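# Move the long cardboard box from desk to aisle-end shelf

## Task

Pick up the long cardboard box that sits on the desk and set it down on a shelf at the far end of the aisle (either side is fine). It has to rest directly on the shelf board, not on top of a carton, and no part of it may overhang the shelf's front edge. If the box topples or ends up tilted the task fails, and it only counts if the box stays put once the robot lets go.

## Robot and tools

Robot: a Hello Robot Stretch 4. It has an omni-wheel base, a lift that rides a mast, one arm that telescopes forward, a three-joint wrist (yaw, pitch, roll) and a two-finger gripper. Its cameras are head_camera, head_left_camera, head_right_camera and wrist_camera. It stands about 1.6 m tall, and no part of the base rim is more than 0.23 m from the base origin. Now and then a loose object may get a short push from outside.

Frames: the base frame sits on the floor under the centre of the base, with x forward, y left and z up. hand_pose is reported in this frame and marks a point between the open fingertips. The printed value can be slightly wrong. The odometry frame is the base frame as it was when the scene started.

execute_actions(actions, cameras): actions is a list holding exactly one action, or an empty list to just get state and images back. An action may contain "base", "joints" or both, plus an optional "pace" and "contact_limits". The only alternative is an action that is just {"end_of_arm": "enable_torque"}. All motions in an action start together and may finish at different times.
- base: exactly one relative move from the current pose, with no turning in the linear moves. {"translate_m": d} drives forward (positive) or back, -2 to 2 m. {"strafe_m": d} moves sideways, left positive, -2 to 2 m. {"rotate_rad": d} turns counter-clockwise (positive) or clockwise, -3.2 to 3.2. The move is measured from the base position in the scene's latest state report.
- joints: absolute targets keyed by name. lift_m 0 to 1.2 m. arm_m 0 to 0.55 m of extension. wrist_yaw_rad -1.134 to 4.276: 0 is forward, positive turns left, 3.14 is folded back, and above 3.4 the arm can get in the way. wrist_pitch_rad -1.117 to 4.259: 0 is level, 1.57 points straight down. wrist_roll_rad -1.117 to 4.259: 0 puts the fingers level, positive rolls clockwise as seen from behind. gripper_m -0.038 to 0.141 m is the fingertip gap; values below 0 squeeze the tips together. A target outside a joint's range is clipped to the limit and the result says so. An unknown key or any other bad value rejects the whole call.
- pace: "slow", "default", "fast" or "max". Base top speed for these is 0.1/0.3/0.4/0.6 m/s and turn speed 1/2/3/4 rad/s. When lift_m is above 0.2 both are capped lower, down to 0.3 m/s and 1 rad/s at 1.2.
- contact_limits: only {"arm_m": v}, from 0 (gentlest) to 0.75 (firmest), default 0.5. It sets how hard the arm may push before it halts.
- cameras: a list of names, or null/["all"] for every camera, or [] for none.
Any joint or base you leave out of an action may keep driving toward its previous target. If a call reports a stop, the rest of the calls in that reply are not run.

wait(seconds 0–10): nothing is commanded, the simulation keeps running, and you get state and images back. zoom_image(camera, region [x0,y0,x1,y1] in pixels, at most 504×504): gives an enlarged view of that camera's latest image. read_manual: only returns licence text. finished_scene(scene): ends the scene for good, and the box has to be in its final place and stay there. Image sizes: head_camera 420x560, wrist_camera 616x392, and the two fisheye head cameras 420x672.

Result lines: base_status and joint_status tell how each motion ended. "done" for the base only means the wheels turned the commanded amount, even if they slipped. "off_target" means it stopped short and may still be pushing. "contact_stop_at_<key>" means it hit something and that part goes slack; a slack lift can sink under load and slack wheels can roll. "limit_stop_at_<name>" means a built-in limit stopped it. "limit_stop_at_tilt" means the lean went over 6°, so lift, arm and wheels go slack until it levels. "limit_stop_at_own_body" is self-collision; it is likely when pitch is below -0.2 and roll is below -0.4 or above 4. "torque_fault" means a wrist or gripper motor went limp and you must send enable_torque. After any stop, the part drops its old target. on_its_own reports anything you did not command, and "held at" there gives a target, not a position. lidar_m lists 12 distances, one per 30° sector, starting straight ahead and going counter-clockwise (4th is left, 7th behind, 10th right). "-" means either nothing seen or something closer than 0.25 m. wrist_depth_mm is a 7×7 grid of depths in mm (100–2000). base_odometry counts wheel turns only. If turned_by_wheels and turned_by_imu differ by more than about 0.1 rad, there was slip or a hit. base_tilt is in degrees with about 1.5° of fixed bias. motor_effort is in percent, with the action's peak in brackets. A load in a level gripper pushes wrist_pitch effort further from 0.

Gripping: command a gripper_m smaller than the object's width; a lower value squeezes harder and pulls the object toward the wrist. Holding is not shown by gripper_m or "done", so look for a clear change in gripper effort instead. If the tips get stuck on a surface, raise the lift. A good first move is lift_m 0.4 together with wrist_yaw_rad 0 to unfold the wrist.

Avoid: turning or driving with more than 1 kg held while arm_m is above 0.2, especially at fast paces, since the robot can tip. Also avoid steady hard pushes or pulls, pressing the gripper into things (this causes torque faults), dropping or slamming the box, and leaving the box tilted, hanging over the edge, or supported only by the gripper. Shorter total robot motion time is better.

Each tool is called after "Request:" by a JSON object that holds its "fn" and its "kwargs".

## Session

Request:
{"fn": "execute_actions", "kwargs": {"actions": [], "cameras": ["head_camera","head_left_camera"]}}

Scene clock: 0.00 s.
base_odometry: x=+0.000 y=+0.000 heading=+0.000 (m, m, rad; odometry frame)
turned_by_wheels: +0.000 (rad since the last result)
turned_by_imu: +0.000 (rad since the last result)
base_tilt: forward=-0.5 right=+1.3 (deg)
lidar_m: 1.69 1.79 2.35 1.46 1.53 2.08 2.02 0.85 0.72 0.61 0.62 1.76
base_status: not commanded
joint_positions: lift_m=+0.144 arm_m=+0.001 wrist_yaw_rad=+3.051 wrist_pitch_rad=-0.009 wrist_roll_rad=+0.002 gripper_m=+0.057
joint_status: not commanded
motor_effort: lift_m=+19 arm_m=+0 wrist_yaw_rad=-1 wrist_pitch_rad=-6 wrist_roll_rad=+0 gripper_m=-4 wheel_0=+0 wheel_1=+0 wheel_2=+0 (%)
hand_pose: x=-0.1071 y=+0.1130 z=+0.3248 quat_wxyz=(+0.045, +0.005, +0.001, +0.999) (m; base frame)
wrist_depth_mm: 117 135 - - - - - / 107 136 - - - - - / 112 137 - - - - - / 134 175 - - - - - / - - - 1921 1863 1863 1863 / 1118 1118 193 1098 195 1098 1060 / 788 723 768 - 759 715 741
pictures: head_camera, head_left_camera
Images, in order (width x height): head_camera 420x560, head_left_camera 420x672.

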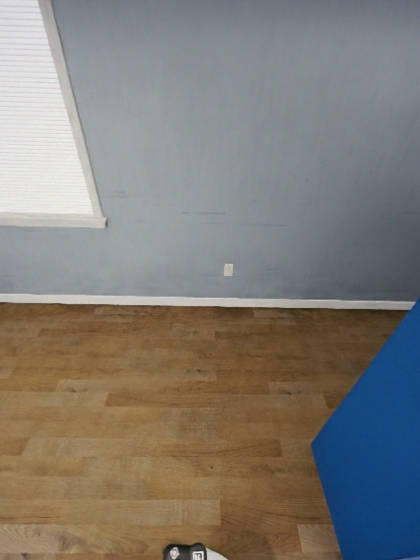

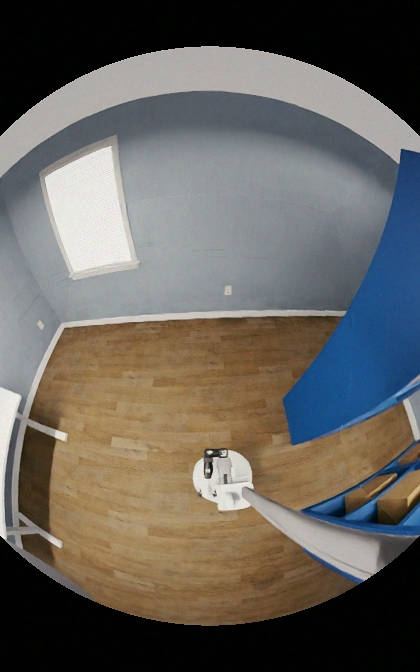

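Request:
{"fn": "execute_actions", "kwargs": {"actions": [{"base":{"rotate_rad":1.6},"joints":{"lift_m":0.5,"gripper_m":0.12},"pace":"fast"}], "cameras": ["head_camera"]}}

Request:
{"fn": "execute_actions", "kwargs": {"actions": [{"base":{"translate_m":1.05},"joints":{"lift_m":0.95,"wrist_yaw_rad":0,"wrist_pitch_rad":0.9},"pace":"fast"}], "cameras": ["head_camera","wrist_camera"]}}

Scene clock: 5.60 s.
base_odometry: x=+0.000 y=+0.000 heading=+1.600 (m, m, rad; odometry frame)
turned_by_wheels: +1.600 (rad since the last result)
turned_by_imu: +1.595 (rad since the last result)
base_tilt: forward=-0.6 right=+1.4 (deg)
lidar_m: 1.45 1.54 2.03 2.00 0.83 0.74 0.60 0.62 1.76 1.70 1.82 2.34
base_status: done
joint_positions: lift_m=+0.500 arm_m=+0.001 wrist_yaw_rad=+3.051 wrist_pitch_rad=-0.009 wrist_roll_rad=+0.002 gripper_m=+0.120
joint_status: all done
motor_effort: lift_m=+23(24) arm_m=+0(0) wrist_yaw_rad=-1(0) wrist_pitch_rad=-5(6) wrist_roll_rad=+0(0) gripper_m=-1(4) wheel_0=-1(6) wheel_1=-1(5) wheel_2=+0(9) (%)
hand_pose: x=-0.1071 y=+0.1130 z=+0.6806 quat_wxyz=(+0.045, +0.005, +0.001, +0.999) (m; base frame)
wrist_depth_mm: 117 135 1499 - 1537 723 723 / 107 136 1537 - 1576 732 732 / 112 137 1537 - 1576 732 741 / 134 175 1576 - 1281 741 741 / 707 707 1537 - 1464 741 741 / 715 707 1118 - 1118 741 750 / 707 715 1138 - 1229 759 759
pictures: head_camera
Images, in order (width x height): head_camera 420x560.

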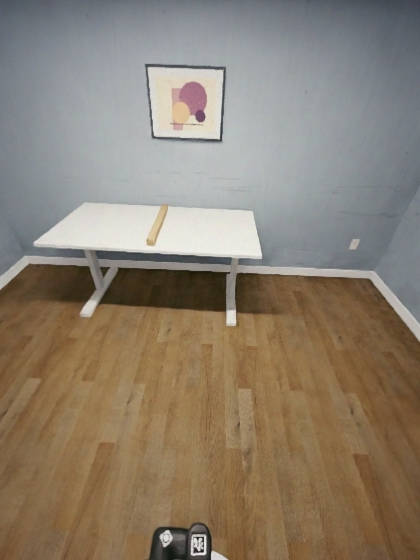

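Scene clock: 9.60 s.
base_odometry: x=-0.031 y=+1.050 heading=+1.600 (m, m, rad; odometry frame)
turned_by_wheels: +0.000 (rad since the last result)
turned_by_imu: -0.008 (rad since the last result)
base_tilt: forward=-0.5 right=+1.4 (deg)
lidar_m: 0.41 0.44 0.65 1.93 2.09 1.73 1.67 1.71 1.82 1.72 1.66 0.42
base_status: done
joint_positions: lift_m=+0.950 arm_m=+0.001 wrist_yaw_rad=+0.000 wrist_pitch_rad=+0.901 wrist_roll_rad=+0.002 gripper_m=+0.120
joint_status: all done
motor_effort: lift_m=+22(25) arm_m=+0(0) wrist_yaw_rad=-1(6) wrist_pitch_rad=-4(5) wrist_roll_rad=-1(1) gripper_m=-2(0) wheel_0=-1(6) wheel_1=-1(4) wheel_2=+0(11) (%)
hand_pose: x=+0.3514 y=-0.0874 z=+0.9017 quat_wxyz=(+0.900, +0.001, +0.436, +0.000) (m; base frame)
wrist_depth_mm: 627 683 683 683 683 960 1008 / 564 591 591 597 597 621 1138 / 525 525 530 525 530 530 1336 / 469 469 473 469 477 473 1308 / 430 427 430 430 427 430 798 / 1098 1078 430 1060 404 410 1098 / 1008 991 1008 - 1025 1008 1008
pictures: head_camera, wrist_camera
Images, in order (width x height): head_camera 420x560, wrist_camera 616x392.

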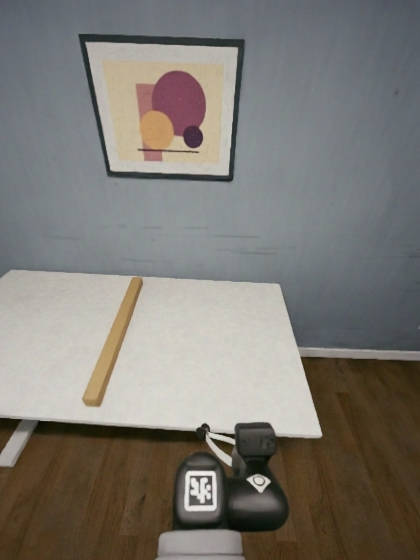

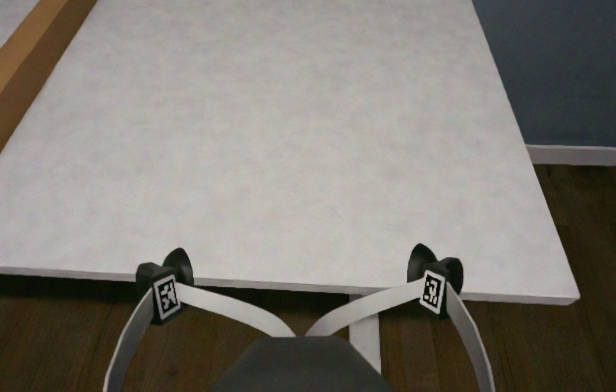

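Request:
{"fn": "execute_actions", "kwargs": {"actions": [{"base":{"strafe_m":0.45},"joints":{"arm_m":0.47,"lift_m":0.9},"pace":"fast"}], "cameras": ["head_camera","wrist_camera"]}}

Scene clock: 14.33 s.
base_odometry: x=-0.480 y=+1.037 heading=+1.600 (m, m, rad; odometry frame)
turned_by_wheels: +0.000 (rad since the last result)
turned_by_imu: +0.000 (rad since the last result)
base_tilt: forward=-0.5 right=+1.3 (deg)
lidar_m: 0.43 0.48 0.69 1.47 1.56 1.68 1.65 1.75 2.29 2.16 0.58 0.46
base_status: done
joint_positions: lift_m=+0.900 arm_m=+0.469 wrist_yaw_rad=+0.000 wrist_pitch_rad=+0.901 wrist_roll_rad=+0.002 gripper_m=+0.120
joint_status: all done
motor_effort: lift_m=+16(20) arm_m=+5(9) wrist_yaw_rad=-1(0) wrist_pitch_rad=-4(4) wrist_roll_rad=-1(0) gripper_m=-3(0) wheel_0=+1(9) wheel_1=-1(10) wheel_2=+1(2) (%)
hand_pose: x=+0.8190 y=-0.0874 z=+0.8523 quat_wxyz=(+0.900, +0.001, +0.435, +0.000) (m; base frame)
wrist_depth_mm: 564 564 559 554 549 549 544 / 512 517 512 492 517 517 521 / 455 452 455 410 459 455 462 / 407 410 410 366 413 413 410 / 373 373 373 329 370 373 373 / 342 329 330 296 300 336 343 / 312 307 314 - 314 306 314
pictures: head_camera, wrist_camera
Images, in order (width x height): head_camera 420x560, wrist_camera 616x392.

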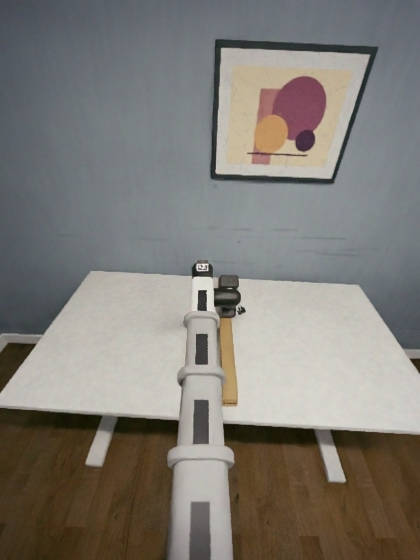

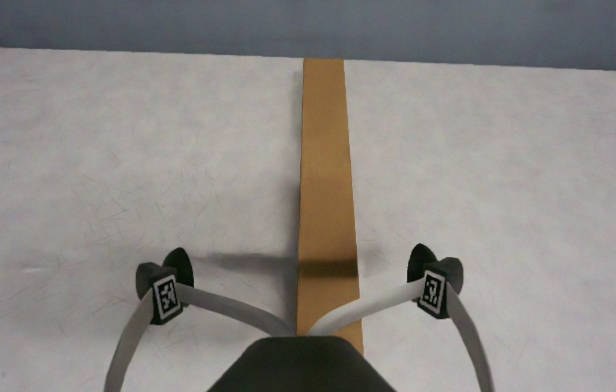

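Request:
{"fn": "execute_actions", "kwargs": {"actions": [{"base":{"strafe_m":-0.022},"joints":{"arm_m":0.48,"lift_m":0.813}}], "cameras": []}}

Request:
{"fn": "execute_actions", "kwargs": {"actions": [{"joints":{"gripper_m":0.0}}], "cameras": ["wrist_camera"]}}

Request:
{"fn": "execute_actions", "kwargs": {"actions": [{"joints":{"lift_m":0.87}}], "cameras": []}}

Request:
{"fn": "execute_actions", "kwargs": {"actions": [{"base":{"strafe_m":-0.32},"joints":{"arm_m":0.04}}], "cameras": []}}

Request:
{"fn": "execute_actions", "kwargs": {"actions": [{"base":{"rotate_rad":-3.17}}], "cameras": []}}

Request:
{"fn": "execute_actions", "kwargs": {"actions": [{"base":{"translate_m":0.9},"pace":"fast"}], "cameras": ["head_camera","wrist_camera"]}}

Scene clock: 20.73 s.
base_odometry: x=-0.458 y=+1.037 heading=+1.600 (m, m, rad; odometry frame)
turned_by_wheels: +0.000 (rad since the last result)
turned_by_imu: +0.000 (rad since the last result)
base_tilt: forward=-0.6 right=+1.1 (deg)
lidar_m: 0.41 0.48 0.66 1.49 1.60 1.70 1.64 1.74 2.25 2.14 0.60 0.44
base_status: done
joint_positions: lift_m=+0.813 arm_m=+0.479 wrist_yaw_rad=+0.000 wrist_pitch_rad=+0.901 wrist_roll_rad=+0.002 gripper_m=+0.120
joint_status: all done
motor_effort: lift_m=+15(16) arm_m=+6(7) wrist_yaw_rad=-1(1) wrist_pitch_rad=-3(4) wrist_roll_rad=+1(0) gripper_m=-1(4) wheel_0=+0(7) wheel_1=+2(5) wheel_2=+1(1) (%)
hand_pose: x=+0.8290 y=-0.0874 z=+0.7654 quat_wxyz=(+0.900, +0.001, +0.435, +0.000) (m; base frame)
wrist_depth_mm: 442 439 442 377 442 445 445 / 382 382 382 317 384 387 389 / 340 340 340 272 342 340 342 / 303 304 306 245 304 306 307 / 276 277 276 222 279 278 277 / 253 244 244 202 245 248 254 / 233 229 234 - 234 229 234
pictures: none
No camera images: the call's "cameras" was empty. Leave "cameras" out to get every camera's image.

Scene clock: 22.80 s.
base_odometry: x=-0.458 y=+1.037 heading=+1.600 (m, m, rad; odometry frame)
turned_by_wheels: +0.000 (rad since the last result)
turned_by_imu: +0.000 (rad since the last result)
base_tilt: forward=-0.5 right=+1.4 (deg)
lidar_m: 0.43 0.47 0.69 1.49 1.59 1.71 1.65 1.76 2.25 2.15 0.59 0.44
base_status: not commanded
joint_positions: lift_m=+0.813 arm_m=+0.479 wrist_yaw_rad=+0.000 wrist_pitch_rad=+0.901 wrist_roll_rad=+0.002 gripper_m=+0.001
joint_status: all done
motor_effort: lift_m=+15(15) arm_m=+6(6) wrist_yaw_rad=-1(1) wrist_pitch_rad=-4(4) wrist_roll_rad=-1(2) gripper_m=-23(24) wheel_0=+0(0) wheel_1=+1(2) wheel_2=+1(1) (%)
hand_pose: x=+0.8290 y=-0.0874 z=+0.7654 quat_wxyz=(+0.900, +0.001, +0.436, +0.000) (m; base frame)
wrist_depth_mm: 439 439 442 351 442 442 442 / 384 384 384 290 384 384 387 / 338 338 340 257 340 342 340 / 303 304 304 230 306 306 307 / 274 276 277 209 277 278 276 / 253 248 186 191 183 254 253 / 232 229 233 - 234 229 235
pictures: wrist_camera
Images, in order (width x height): wrist_camera 616x392.

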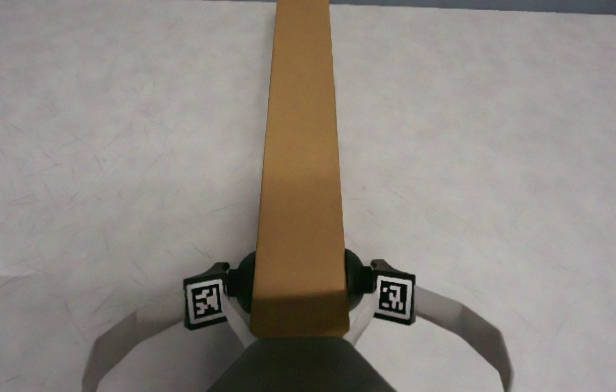

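Scene clock: 23.97 s.
base_odometry: x=-0.458 y=+1.037 heading=+1.600 (m, m, rad; odometry frame)
turned_by_wheels: +0.000 (rad since the last result)
turned_by_imu: +0.000 (rad since the last result)
base_tilt: forward=-0.5 right=+1.5 (deg)
lidar_m: 0.43 0.48 0.70 1.48 1.57 1.69 1.65 1.76 2.25 2.15 0.58 0.45
base_status: not commanded
joint_positions: lift_m=+0.870 arm_m=+0.479 wrist_yaw_rad=+0.000 wrist_pitch_rad=+0.901 wrist_roll_rad=+0.002 gripper_m=+0.001
joint_status: all done
motor_effort: lift_m=+24(27) arm_m=+5(5) wrist_yaw_rad=-1(1) wrist_pitch_rad=-4(4) wrist_roll_rad=+1(0) gripper_m=-22(21) wheel_0=+0(0) wheel_1=+1(1) wheel_2=+1(1) (%)
hand_pose: x=+0.8290 y=-0.0874 z=+0.8216 quat_wxyz=(+0.900, +0.001, +0.436, +0.000) (m; base frame)
wrist_depth_mm: 530 525 535 353 525 535 535 / 473 466 469 290 469 473 469 / 413 415 415 257 415 415 418 / 373 370 373 231 375 375 375 / 336 338 340 209 338 338 338 / 307 303 186 191 183 310 310 / 283 279 285 - 285 281 285
pictures: none
No camera images: the call's "cameras" was empty. Leave "cameras" out to get every camera's image.

Scene clock: 26.37 s.
base_odometry: x=-0.138 y=+1.047 heading=+1.600 (m, m, rad; odometry frame)
turned_by_wheels: +0.000 (rad since the last result)
turned_by_imu: +0.000 (rad since the last result)
base_tilt: forward=-0.6 right=+1.4 (deg)
lidar_m: 0.40 0.47 0.67 1.82 1.95 1.70 1.67 1.73 1.92 1.81 0.56 0.44
base_status: done
joint_positions: lift_m=+0.870 arm_m=+0.041 wrist_yaw_rad=+0.000 wrist_pitch_rad=+0.902 wrist_roll_rad=+0.002 gripper_m=+0.001
joint_status: all done
motor_effort: lift_m=+23(23) arm_m=-6(5) wrist_yaw_rad=+0(0) wrist_pitch_rad=-6(6) wrist_roll_rad=+0(1) gripper_m=-22(22) wheel_0=-2(8) wheel_1=+1(7) wheel_2=+0(0) (%)
hand_pose: x=+0.3908 y=-0.0874 z=+0.8216 quat_wxyz=(+0.900, +0.001, +0.436, -0.001) (m; base frame)
wrist_depth_mm: 539 539 544 353 539 544 549 / 469 473 469 290 473 477 473 / 415 415 418 257 418 418 418 / 375 373 375 231 375 377 375 / 343 338 340 209 342 340 342 / 1025 1008 185 191 183 322 991 / 931 931 946 - 960 917 960
pictures: none
No camera images: the call's "cameras" was empty. Leave "cameras" out to get every camera's image.

Scene clock: 29.23 s.
base_odometry: x=-0.138 y=+1.047 heading=-1.570 (m, m, rad; odometry frame)
turned_by_wheels: -3.170 (rad since the last result)
turned_by_imu: -3.160 (rad since the last result)
base_tilt: forward=-0.5 right=+1.3 (deg)
lidar_m: 0.46 1.70 1.95 1.85 0.60 0.45 0.41 0.44 0.61 1.80 1.89 1.69
base_status: done
joint_positions: lift_m=+0.870 arm_m=+0.041 wrist_yaw_rad=+0.000 wrist_pitch_rad=+0.902 wrist_roll_rad=+0.002 gripper_m=+0.001
joint_status: not commanded
motor_effort: lift_m=+23(23) arm_m=-6(6) wrist_yaw_rad=+0(0) wrist_pitch_rad=-5(5) wrist_roll_rad=+0(0) gripper_m=-21(22) wheel_0=+1(5) wheel_1=+1(9) wheel_2=+0(5) (%)
hand_pose: x=+0.3908 y=-0.0874 z=+0.8216 quat_wxyz=(+0.900, +0.001, +0.436, -0.001) (m; base frame)
wrist_depth_mm: 1756 1430 1661 351 1430 1661 1808 / 1576 1537 1576 291 1537 1537 1537 / 1366 1366 1366 257 1366 1366 1397 / 1255 1229 1205 229 1229 1229 1229 / 1118 1098 1138 208 1118 1118 1118 / 1025 1008 185 192 184 1042 1025 / 960 931 946 - 931 946 931
pictures: none
No camera images: the call's "cameras" was empty. Leave "cameras" out to get every camera's image.

Scene clock: 33.03 s.
base_odometry: x=-0.138 y=+0.146 heading=-1.570 (m, m, rad; odometry frame)
turned_by_wheels: +0.000 (rad since the last result)
turned_by_imu: -0.007 (rad since the last result)
base_tilt: forward=-0.5 right=+1.5 (deg)
lidar_m: 0.46 0.78 1.05 1.87 1.95 1.39 1.33 1.36 1.91 1.83 1.90 0.80
base_status: done
joint_positions: lift_m=+0.870 arm_m=+0.041 wrist_yaw_rad=+0.000 wrist_pitch_rad=+0.902 wrist_roll_rad=+0.002 gripper_m=+0.001
joint_status: not commanded
motor_effort: lift_m=+23(23) arm_m=-5(6) wrist_yaw_rad=+0(1) wrist_pitch_rad=-5(5) wrist_roll_rad=-1(0) gripper_m=-20(21) wheel_0=-1(6) wheel_1=-1(7) wheel_2=+1(8) (%)
hand_pose: x=+0.3908 y=-0.0874 z=+0.8216 quat_wxyz=(+0.900, +0.001, +0.436, -0.001) (m; base frame)
wrist_depth_mm: 878 931 1708 351 854 500 500 / 634 1078 1499 291 798 574 574 / 676 1182 1366 257 1182 676 676 / 788 1118 1229 230 891 809 831 / 976 1042 1118 209 976 1042 1098 / 1008 1008 186 191 184 1025 1025 / 931 931 931 - 946 931 946
pictures: head_camera, wrist_camera
Images, in order (width x height): head_camera 420x560, wrist_camera 616x392.

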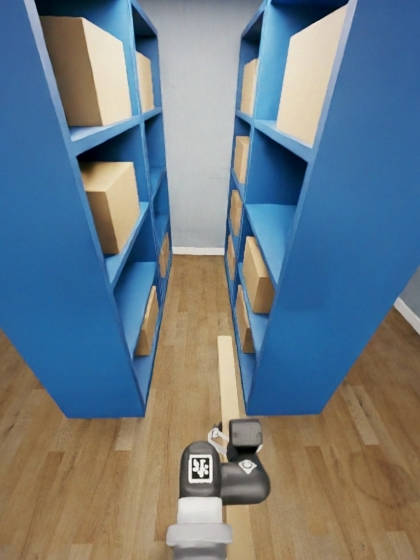

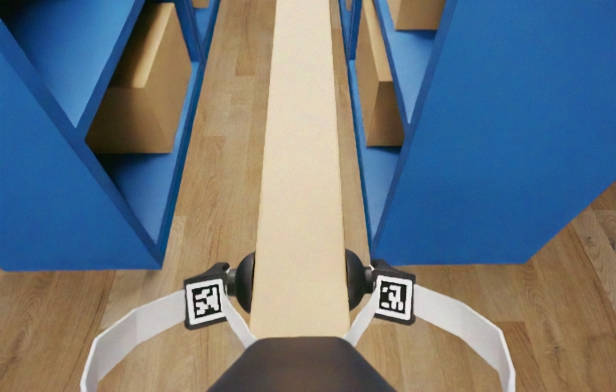

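Request:
{"fn": "execute_actions", "kwargs": {"actions": [{"base":{"rotate_rad":0.055}}], "cameras": ["head_camera"]}}

Request:
{"fn": "execute_actions", "kwargs": {"actions": [{"base":{"translate_m":0.9},"joints":{"lift_m":1.12}}], "cameras": ["head_camera","head_left_camera"]}}

Scene clock: 38.47 s.
base_odometry: x=-0.138 y=+0.146 heading=-1.515 (m, m, rad; odometry frame)
turned_by_wheels: +0.055 (rad since the last result)
turned_by_imu: +0.055 (rad since the last result)
base_tilt: forward=-0.4 right=+1.4 (deg)
lidar_m: 0.46 0.79 1.92 1.88 1.98 1.37 1.34 1.38 1.87 1.83 1.02 0.80
base_status: done
joint_positions: lift_m=+0.870 arm_m=+0.041 wrist_yaw_rad=+0.000 wrist_pitch_rad=+0.902 wrist_roll_rad=+0.002 gripper_m=+0.001
joint_status: not commanded
motor_effort: lift_m=+23(23) arm_m=-5(5) wrist_yaw_rad=-1(1) wrist_pitch_rad=-4(5) wrist_roll_rad=+0(0) gripper_m=-23(22) wheel_0=-1(2) wheel_1=+1(4) wheel_2=+0(4) (%)
hand_pose: x=+0.3908 y=-0.0874 z=+0.8216 quat_wxyz=(+0.900, +0.001, +0.436, +0.000) (m; base frame)
wrist_depth_mm: 539 891 1464 353 1205 508 473 / 591 798 1464 290 1118 564 554 / 683 1160 1366 257 1205 654 640 / 831 866 1255 230 1160 778 759 / 1060 1060 1098 209 976 960 976 / 1008 991 185 191 183 1008 1008 / 946 931 946 - 931 931 960
pictures: head_camera
Images, in order (width x height): head_camera 420x560.

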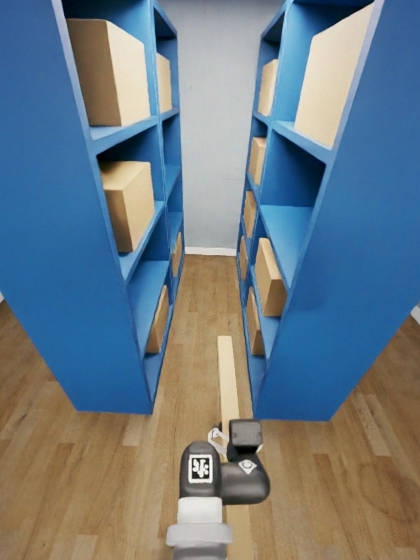

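Scene clock: 42.93 s.
base_odometry: x=-0.088 y=-0.752 heading=-1.515 (m, m, rad; odometry frame)
turned_by_wheels: +0.000 (rad since the last result)
turned_by_imu: -0.008 (rad since the last result)
base_tilt: forward=-0.6 right=+1.3 (deg)
lidar_m: 0.25 0.36 0.27 0.28 0.29 2.72 2.60 2.34 0.30 0.29 0.30 0.25
base_status: done
joint_positions: lift_m=+1.120 arm_m=+0.041 wrist_yaw_rad=+0.000 wrist_pitch_rad=+0.902 wrist_roll_rad=+0.002 gripper_m=+0.001
joint_status: all done
motor_effort: lift_m=+23(24) arm_m=-5(5) wrist_yaw_rad=-1(1) wrist_pitch_rad=-5(5) wrist_roll_rad=+1(1) gripper_m=-22(20) wheel_0=+0(4) wheel_1=-1(5) wheel_2=+1(9) (%)
hand_pose: x=+0.3908 y=-0.0874 z=+1.0716 quat_wxyz=(+0.900, +0.001, +0.436, +0.000) (m; base frame)
wrist_depth_mm: 496 1308 1397 351 1281 554 452 / 544 1078 1464 290 1205 559 445 / 634 750 1464 257 1255 627 402 / 778 820 1464 230 1366 683 377 / 809 831 1160 210 960 585 512 / 750 741 185 191 183 504 477 / 683 854 1138 - 1008 554 445
pictures: head_camera, head_left_camera
Images, in order (width x height): head_camera 420x560, head_left_camera 420x672.

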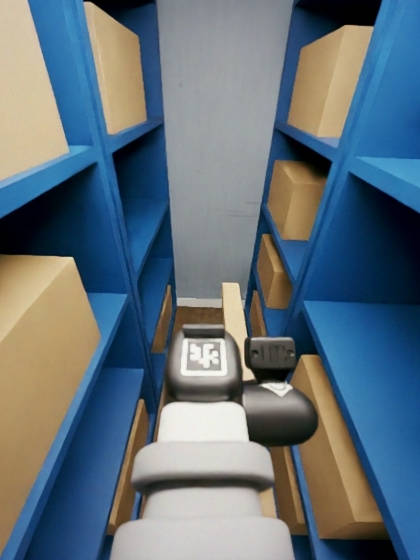

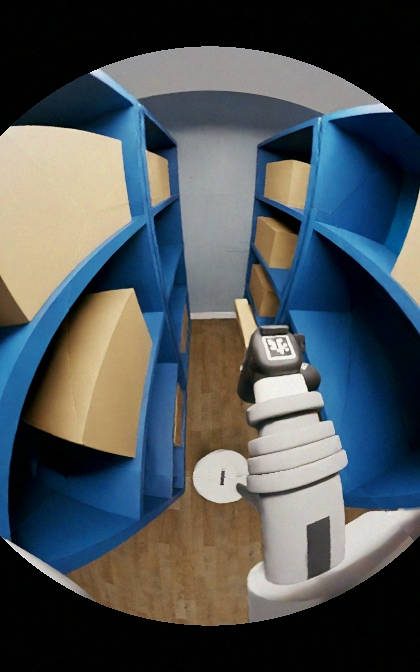

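Request:
{"fn": "execute_actions", "kwargs": {"actions": [{"base":{"rotate_rad":-0.015}}], "cameras": []}}

Request:
{"fn": "execute_actions", "kwargs": {"actions": [{"base":{"translate_m":0.84},"joints":{"lift_m":1.11}}], "cameras": []}}

Request:
{"fn": "execute_actions", "kwargs": {"actions": [{"base":{"rotate_rad":0.45},"joints":{"arm_m":0.08,"wrist_yaw_rad":-0.45},"pace":"slow"}], "cameras": []}}

Request:
{"fn": "execute_actions", "kwargs": {"actions": [{"base":{"rotate_rad":0.35},"joints":{"arm_m":0.15,"wrist_yaw_rad":-0.8},"pace":"slow"}], "cameras": ["head_left_camera","wrist_camera"]}}

Scene clock: 48.63 s.
base_odometry: x=-0.088 y=-0.752 heading=-1.530 (m, m, rad; odometry frame)
turned_by_wheels: -0.015 (rad since the last result)
turned_by_imu: -0.015 (rad since the last result)
base_tilt: forward=-0.5 right=+1.3 (deg)
lidar_m: 0.26 0.36 0.28 0.26 0.29 2.69 3.06 2.32 0.31 0.28 0.32 0.25
base_status: done
joint_positions: lift_m=+1.120 arm_m=+0.041 wrist_yaw_rad=+0.000 wrist_pitch_rad=+0.902 wrist_roll_rad=+0.002 gripper_m=+0.001
joint_status: not commanded
motor_effort: lift_m=+23(23) arm_m=-5(5) wrist_yaw_rad=+0(1) wrist_pitch_rad=-5(5) wrist_roll_rad=-1(0) gripper_m=-22(23) wheel_0=+0(2) wheel_1=+0(4) wheel_2=-2(3) (%)
hand_pose: x=+0.3908 y=-0.0874 z=+1.0716 quat_wxyz=(+0.900, +0.001, +0.436, +0.000) (m; base frame)
wrist_depth_mm: 512 1308 1464 353 1182 535 459 / 535 1118 1537 289 1118 539 442 / 634 778 1618 256 1229 621 402 / 768 831 1464 231 1336 691 366 / 809 842 1308 209 842 564 512 / 750 741 186 191 183 488 480 / 683 854 1138 - 976 535 445
pictures: none
No camera images: the call's "cameras" was empty. Leave "cameras" out to get every camera's image.

Scene clock: 52.90 s.
base_odometry: x=-0.054 y=-1.591 heading=-1.530 (m, m, rad; odometry frame)
turned_by_wheels: +0.000 (rad since the last result)
turned_by_imu: -0.007 (rad since the last result)
base_tilt: forward=-0.4 right=+1.4 (deg)
lidar_m: 0.25 0.35 0.27 0.25 0.26 0.40 - 0.47 0.33 0.31 0.32 0.28
base_status: done
joint_positions: lift_m=+1.110 arm_m=+0.041 wrist_yaw_rad=+0.000 wrist_pitch_rad=+0.902 wrist_roll_rad=+0.002 gripper_m=+0.001
joint_status: all done
motor_effort: lift_m=+16(22) arm_m=-5(5) wrist_yaw_rad=-1(1) wrist_pitch_rad=-5(5) wrist_roll_rad=-1(0) gripper_m=-21(21) wheel_0=-1(4) wheel_1=+0(5) wheel_2=+1(8) (%)
hand_pose: x=+0.3908 y=-0.0874 z=+1.0622 quat_wxyz=(+0.900, +0.001, +0.436, +0.000) (m; base frame)
wrist_depth_mm: 517 621 615 353 621 559 413 / 634 691 715 290 707 647 418 / 759 788 842 257 820 707 389 / 866 878 1008 230 960 597 539 / 798 820 1138 209 1118 591 508 / 732 741 185 191 184 521 469 / 676 831 1160 - 1025 569 439
pictures: none
No camera images: the call's "cameras" was empty. Leave "cameras" out to get every camera's image.

Scene clock: 54.53 s.
base_odometry: x=-0.054 y=-1.591 heading=-1.080 (m, m, rad; odometry frame)
turned_by_wheels: +0.450 (rad since the last result)
turned_by_imu: +0.448 (rad since the last result)
base_tilt: forward=-0.6 right=+1.2 (deg)
lidar_m: 0.39 0.26 0.25 0.25 0.36 0.88 0.54 0.33 0.30 0.32 0.42 0.28
base_status: done
joint_positions: lift_m=+1.110 arm_m=+0.079 wrist_yaw_rad=-0.450 wrist_pitch_rad=+0.902 wrist_roll_rad=+0.002 gripper_m=+0.001
joint_status: all done
motor_effort: lift_m=+16(15) arm_m=+6(7) wrist_yaw_rad=-2(6) wrist_pitch_rad=-5(5) wrist_roll_rad=+0(0) gripper_m=-21(22) wheel_0=-2(4) wheel_1=+0(0) wheel_2=+0(5) (%)
hand_pose: x=+0.3731 y=-0.1565 z=+1.0622 quat_wxyz=(+0.877, +0.098, +0.425, -0.201) (m; base frame)
wrist_depth_mm: 488 521 603 353 609 603 549 / 427 627 699 290 699 691 634 / 382 750 798 256 820 768 640 / 351 878 946 232 976 854 580 / 778 809 831 209 1182 809 564 / 723 723 185 191 184 715 554 / 676 668 878 - 1160 831 559
pictures: none
No camera images: the call's "cameras" was empty. Leave "cameras" out to get every camera's image.

Scene clock: 56.50 s.
base_odometry: x=-0.054 y=-1.591 heading=-0.731 (m, m, rad; odometry frame)
turned_by_wheels: +0.350 (rad since the last result)
turned_by_imu: +0.349 (rad since the last result)
base_tilt: forward=-0.5 right=+1.3 (deg)
lidar_m: 0.25 0.25 0.25 0.32 0.58 0.66 0.39 0.29 0.31 0.38 0.72 0.25
base_status: done
joint_positions: lift_m=+1.110 arm_m=+0.149 wrist_yaw_rad=-0.800 wrist_pitch_rad=+0.902 wrist_roll_rad=+0.002 gripper_m=+0.001
joint_status: all done
motor_effort: lift_m=+16(16) arm_m=+6(7) wrist_yaw_rad=-2(4) wrist_pitch_rad=-5(6) wrist_roll_rad=-1(1) gripper_m=-22(21) wheel_0=+0(4) wheel_1=-1(1) wheel_2=+0(5) (%)
hand_pose: x=+0.3819 y=-0.1892 z=+1.0622 quat_wxyz=(+0.829, +0.171, +0.401, -0.351) (m; base frame)
wrist_depth_mm: 488 488 521 351 615 609 603 / 424 430 615 290 699 699 676 / 377 375 759 257 820 809 741 / 338 336 866 231 976 931 741 / 306 309 798 209 1182 1118 741 / 279 281 185 191 183 946 723 / 258 265 683 - 1160 1008 707
pictures: head_left_camera, wrist_camera
Images, in order (width x height): head_left_camera 420x672, wrist_camera 616x392.

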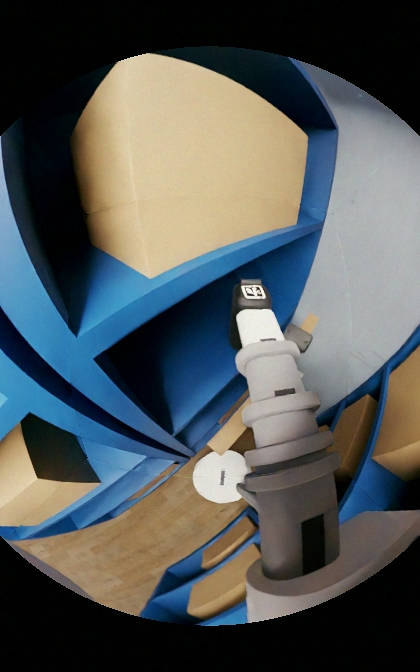

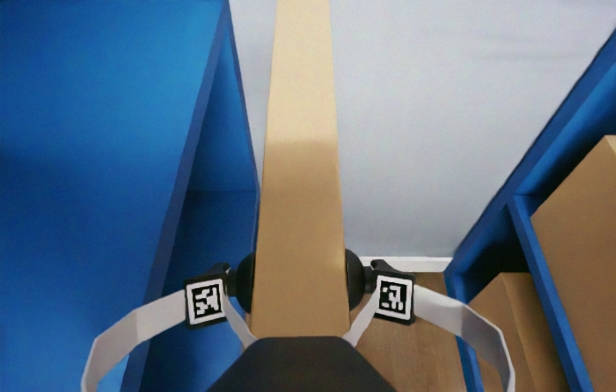

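Request:
{"fn": "execute_actions", "kwargs": {"actions": [{"base":{"rotate_rad":0.16},"joints":{"arm_m":0.22,"wrist_yaw_rad":-0.96,"lift_m":1.1},"pace":"slow","contact_limits":{"arm_m":0.2}}], "cameras": []}}

Request:
{"fn": "execute_actions", "kwargs": {"actions": [{"base":{"rotate_rad":0.12},"joints":{"arm_m":0.30,"wrist_yaw_rad":-1.08},"pace":"slow","contact_limits":{"arm_m":0.2}}], "cameras": []}}

Request:
{"fn": "execute_actions", "kwargs": {"actions": [{"joints":{"lift_m":1.083},"pace":"slow"}], "cameras": ["head_left_camera","wrist_camera"]}}

Scene clock: 62.37 s.
base_odometry: x=-0.054 y=-1.591 heading=-0.570 (m, m, rad; odometry frame)
turned_by_wheels: +0.160 (rad since the last result)
turned_by_imu: +0.159 (rad since the last result)
base_tilt: forward=-0.6 right=+1.4 (deg)
lidar_m: 0.25 0.25 0.25 0.35 0.85 0.52 0.36 0.30 0.33 0.42 0.85 0.33
base_status: done
joint_positions: lift_m=+1.100 arm_m=+0.219 wrist_yaw_rad=-0.960 wrist_pitch_rad=+0.902 wrist_roll_rad=+0.002 gripper_m=+0.001
joint_status: all done
motor_effort: lift_m=+15(14) arm_m=+6(7) wrist_yaw_rad=-2(3) wrist_pitch_rad=-5(5) wrist_roll_rad=+1(1) gripper_m=-21(24) wheel_0=+0(3) wheel_1=+0(6) wheel_2=+1(5) (%)
contact_limits: arm_m 0.2
hand_pose: x=+0.4210 y=-0.1967 z=+1.0523 quat_wxyz=(+0.798, +0.202, +0.386, -0.416) (m; base frame)
wrist_depth_mm: 469 469 469 353 609 615 609 / 407 410 410 290 699 699 683 / 362 362 362 257 820 820 778 / 324 324 325 230 991 976 866 / 293 294 296 210 1160 1182 917 / 268 265 185 191 184 1098 931 / 248 244 248 - 1182 1118 866
pictures: none
No camera images: the call's "cameras" was empty. Leave "cameras" out to get every camera's image.

Scene clock: 64.43 s.
base_odometry: x=-0.054 y=-1.591 heading=-0.451 (m, m, rad; odometry frame)
turned_by_wheels: +0.120 (rad since the last result)
turned_by_imu: +0.119 (rad since the last result)
base_tilt: forward=-0.4 right=+1.3 (deg)
lidar_m: 0.25 0.25 0.27 0.39 3.09 0.47 0.36 0.32 0.33 0.50 0.85 0.33
base_status: done
joint_positions: lift_m=+1.100 arm_m=+0.299 wrist_yaw_rad=-1.080 wrist_pitch_rad=+0.902 wrist_roll_rad=+0.002 gripper_m=+0.001
joint_status: all done
motor_effort: lift_m=+15(15) arm_m=+6(5) wrist_yaw_rad=-1(7) wrist_pitch_rad=-5(5) wrist_roll_rad=-1(1) gripper_m=-21(21) wheel_0=-1(4) wheel_1=-1(5) wheel_2=-1(5) (%)
contact_limits: arm_m 0.2
hand_pose: x=+0.4772 y=-0.1990 z=+1.0523 quat_wxyz=(+0.772, +0.225, +0.373, -0.463) (m; base frame)
wrist_depth_mm: 469 469 469 353 615 615 615 / 407 410 410 290 707 699 699 / 362 362 364 256 798 820 809 / 322 325 325 231 946 991 931 / 294 294 294 210 1138 1255 1118 / 267 264 185 191 184 1229 976 / 248 245 249 - 1098 1138 976
pictures: none
No camera images: the call's "cameras" was empty. Leave "cameras" out to get every camera's image.

Scene clock: 65.30 s.
base_odometry: x=-0.054 y=-1.591 heading=-0.451 (m, m, rad; odometry frame)
turned_by_wheels: +0.000 (rad since the last result)
turned_by_imu: +0.000 (rad since the last result)
base_tilt: forward=-0.4 right=+1.3 (deg)
lidar_m: 0.25 0.25 0.25 0.41 3.07 0.48 0.35 0.30 0.33 0.48 0.85 0.34
base_status: not commanded
joint_positions: lift_m=+1.083 arm_m=+0.299 wrist_yaw_rad=-1.080 wrist_pitch_rad=+0.902 wrist_roll_rad=+0.002 gripper_m=+0.001
joint_status: all done
motor_effort: lift_m=+15(17) arm_m=+6(6) wrist_yaw_rad=-1(1) wrist_pitch_rad=-5(5) wrist_roll_rad=+0(1) gripper_m=-25(22) wheel_0=-1(1) wheel_1=-1(1) wheel_2=-1(1) (%)
hand_pose: x=+0.4772 y=-0.1990 z=+1.0353 quat_wxyz=(+0.772, +0.225, +0.373, -0.463) (m; base frame)
wrist_depth_mm: 439 439 442 351 609 609 615 / 382 382 387 290 676 699 691 / 338 340 340 256 788 820 820 / 304 304 304 231 931 991 946 / 276 277 277 210 1118 1229 1118 / 252 248 185 191 184 1205 1008 / 232 229 233 - 242 1118 991
pictures: head_left_camera, wrist_camera
Images, in order (width x height): head_left_camera 420x672, wrist_camera 616x392.

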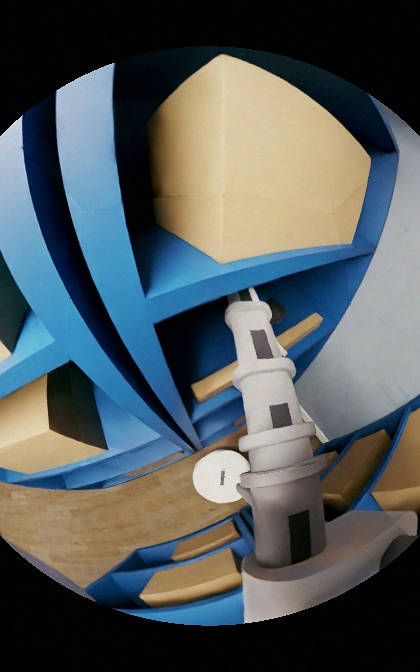

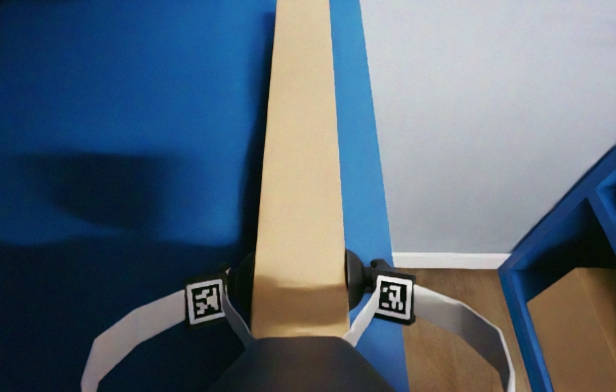

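Request:
{"fn": "execute_actions", "kwargs": {"actions": [{"joints":{"gripper_m":0.11}}], "cameras": []}}

Request:
{"fn": "execute_actions", "kwargs": {"actions": [{"joints":{"lift_m":1.1,"wrist_pitch_rad":0.65}}], "cameras": ["wrist_camera"]}}

Request:
{"fn": "finished_scene", "kwargs": {"scene": 2}}

Scene clock: 70.20 s.
base_odometry: x=-0.054 y=-1.591 heading=-0.451 (m, m, rad; odometry frame)
turned_by_wheels: +0.000 (rad since the last result)
turned_by_imu: +0.000 (rad since the last result)
base_tilt: forward=-0.5 right=+1.3 (deg)
lidar_m: 0.25 0.25 0.25 0.41 3.08 0.45 0.35 0.31 0.31 0.48 0.85 0.33
base_status: not commanded
joint_positions: lift_m=+1.083 arm_m=+0.299 wrist_yaw_rad=-1.080 wrist_pitch_rad=+0.902 wrist_roll_rad=+0.002 gripper_m=+0.110
joint_status: all done
motor_effort: lift_m=+15(15) arm_m=+6(6) wrist_yaw_rad=-1(1) wrist_pitch_rad=-4(5) wrist_roll_rad=-1(0) gripper_m=-1(19) wheel_0=-1(1) wheel_1=-1(1) wheel_2=-1(1) (%)
hand_pose: x=+0.4772 y=-0.1990 z=+1.0353 quat_wxyz=(+0.772, +0.225, +0.373, -0.463) (m; base frame)
wrist_depth_mm: 439 442 439 366 615 603 603 / 382 384 384 317 676 691 699 / 338 340 342 281 798 820 820 / 304 306 306 246 917 991 946 / 274 277 278 223 283 1182 1118 / 251 249 245 204 245 1229 991 / 233 229 234 - 242 1118 976
pictures: none
No camera images: the call's "cameras" was empty. Leave "cameras" out to get every camera's image.

Scene clock: 70.97 s.
base_odometry: x=-0.054 y=-1.591 heading=-0.451 (m, m, rad; odometry frame)
turned_by_wheels: +0.000 (rad since the last result)
turned_by_imu: +0.000 (rad since the last result)
base_tilt: forward=-0.6 right=+1.3 (deg)
lidar_m: 0.25 0.25 0.25 0.40 3.08 0.47 0.35 0.32 0.34 0.50 0.84 0.34
base_status: not commanded
joint_positions: lift_m=+1.100 arm_m=+0.299 wrist_yaw_rad=-1.080 wrist_pitch_rad=+0.652 wrist_roll_rad=+0.002 gripper_m=+0.110
joint_status: all done
motor_effort: lift_m=+23(22) arm_m=+6(6) wrist_yaw_rad=-1(1) wrist_pitch_rad=-6(8) wrist_roll_rad=+1(0) gripper_m=-1(0) wheel_0=-1(1) wheel_1=-1(1) wheel_2=-1(1) (%)
hand_pose: x=+0.5009 y=-0.2434 z=+1.1028 quat_wxyz=(+0.812, +0.166, +0.274, -0.487) (m; base frame)
wrist_depth_mm: 500 504 504 504 549 539 539 / 535 554 554 554 603 597 597 / 508 530 530 535 676 676 668 / 442 442 445 392 750 759 750 / 377 375 375 320 809 866 854 / 327 319 312 272 312 960 960 / 291 283 293 - 1160 1160 1078
pictures: wrist_camera
Images, in order (width x height): wrist_camera 616x392.

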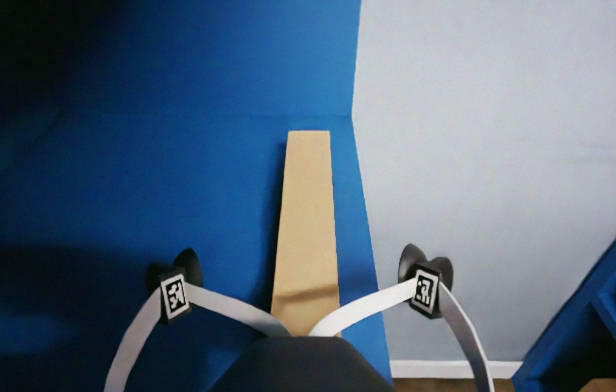

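The scene is finished: the task was done.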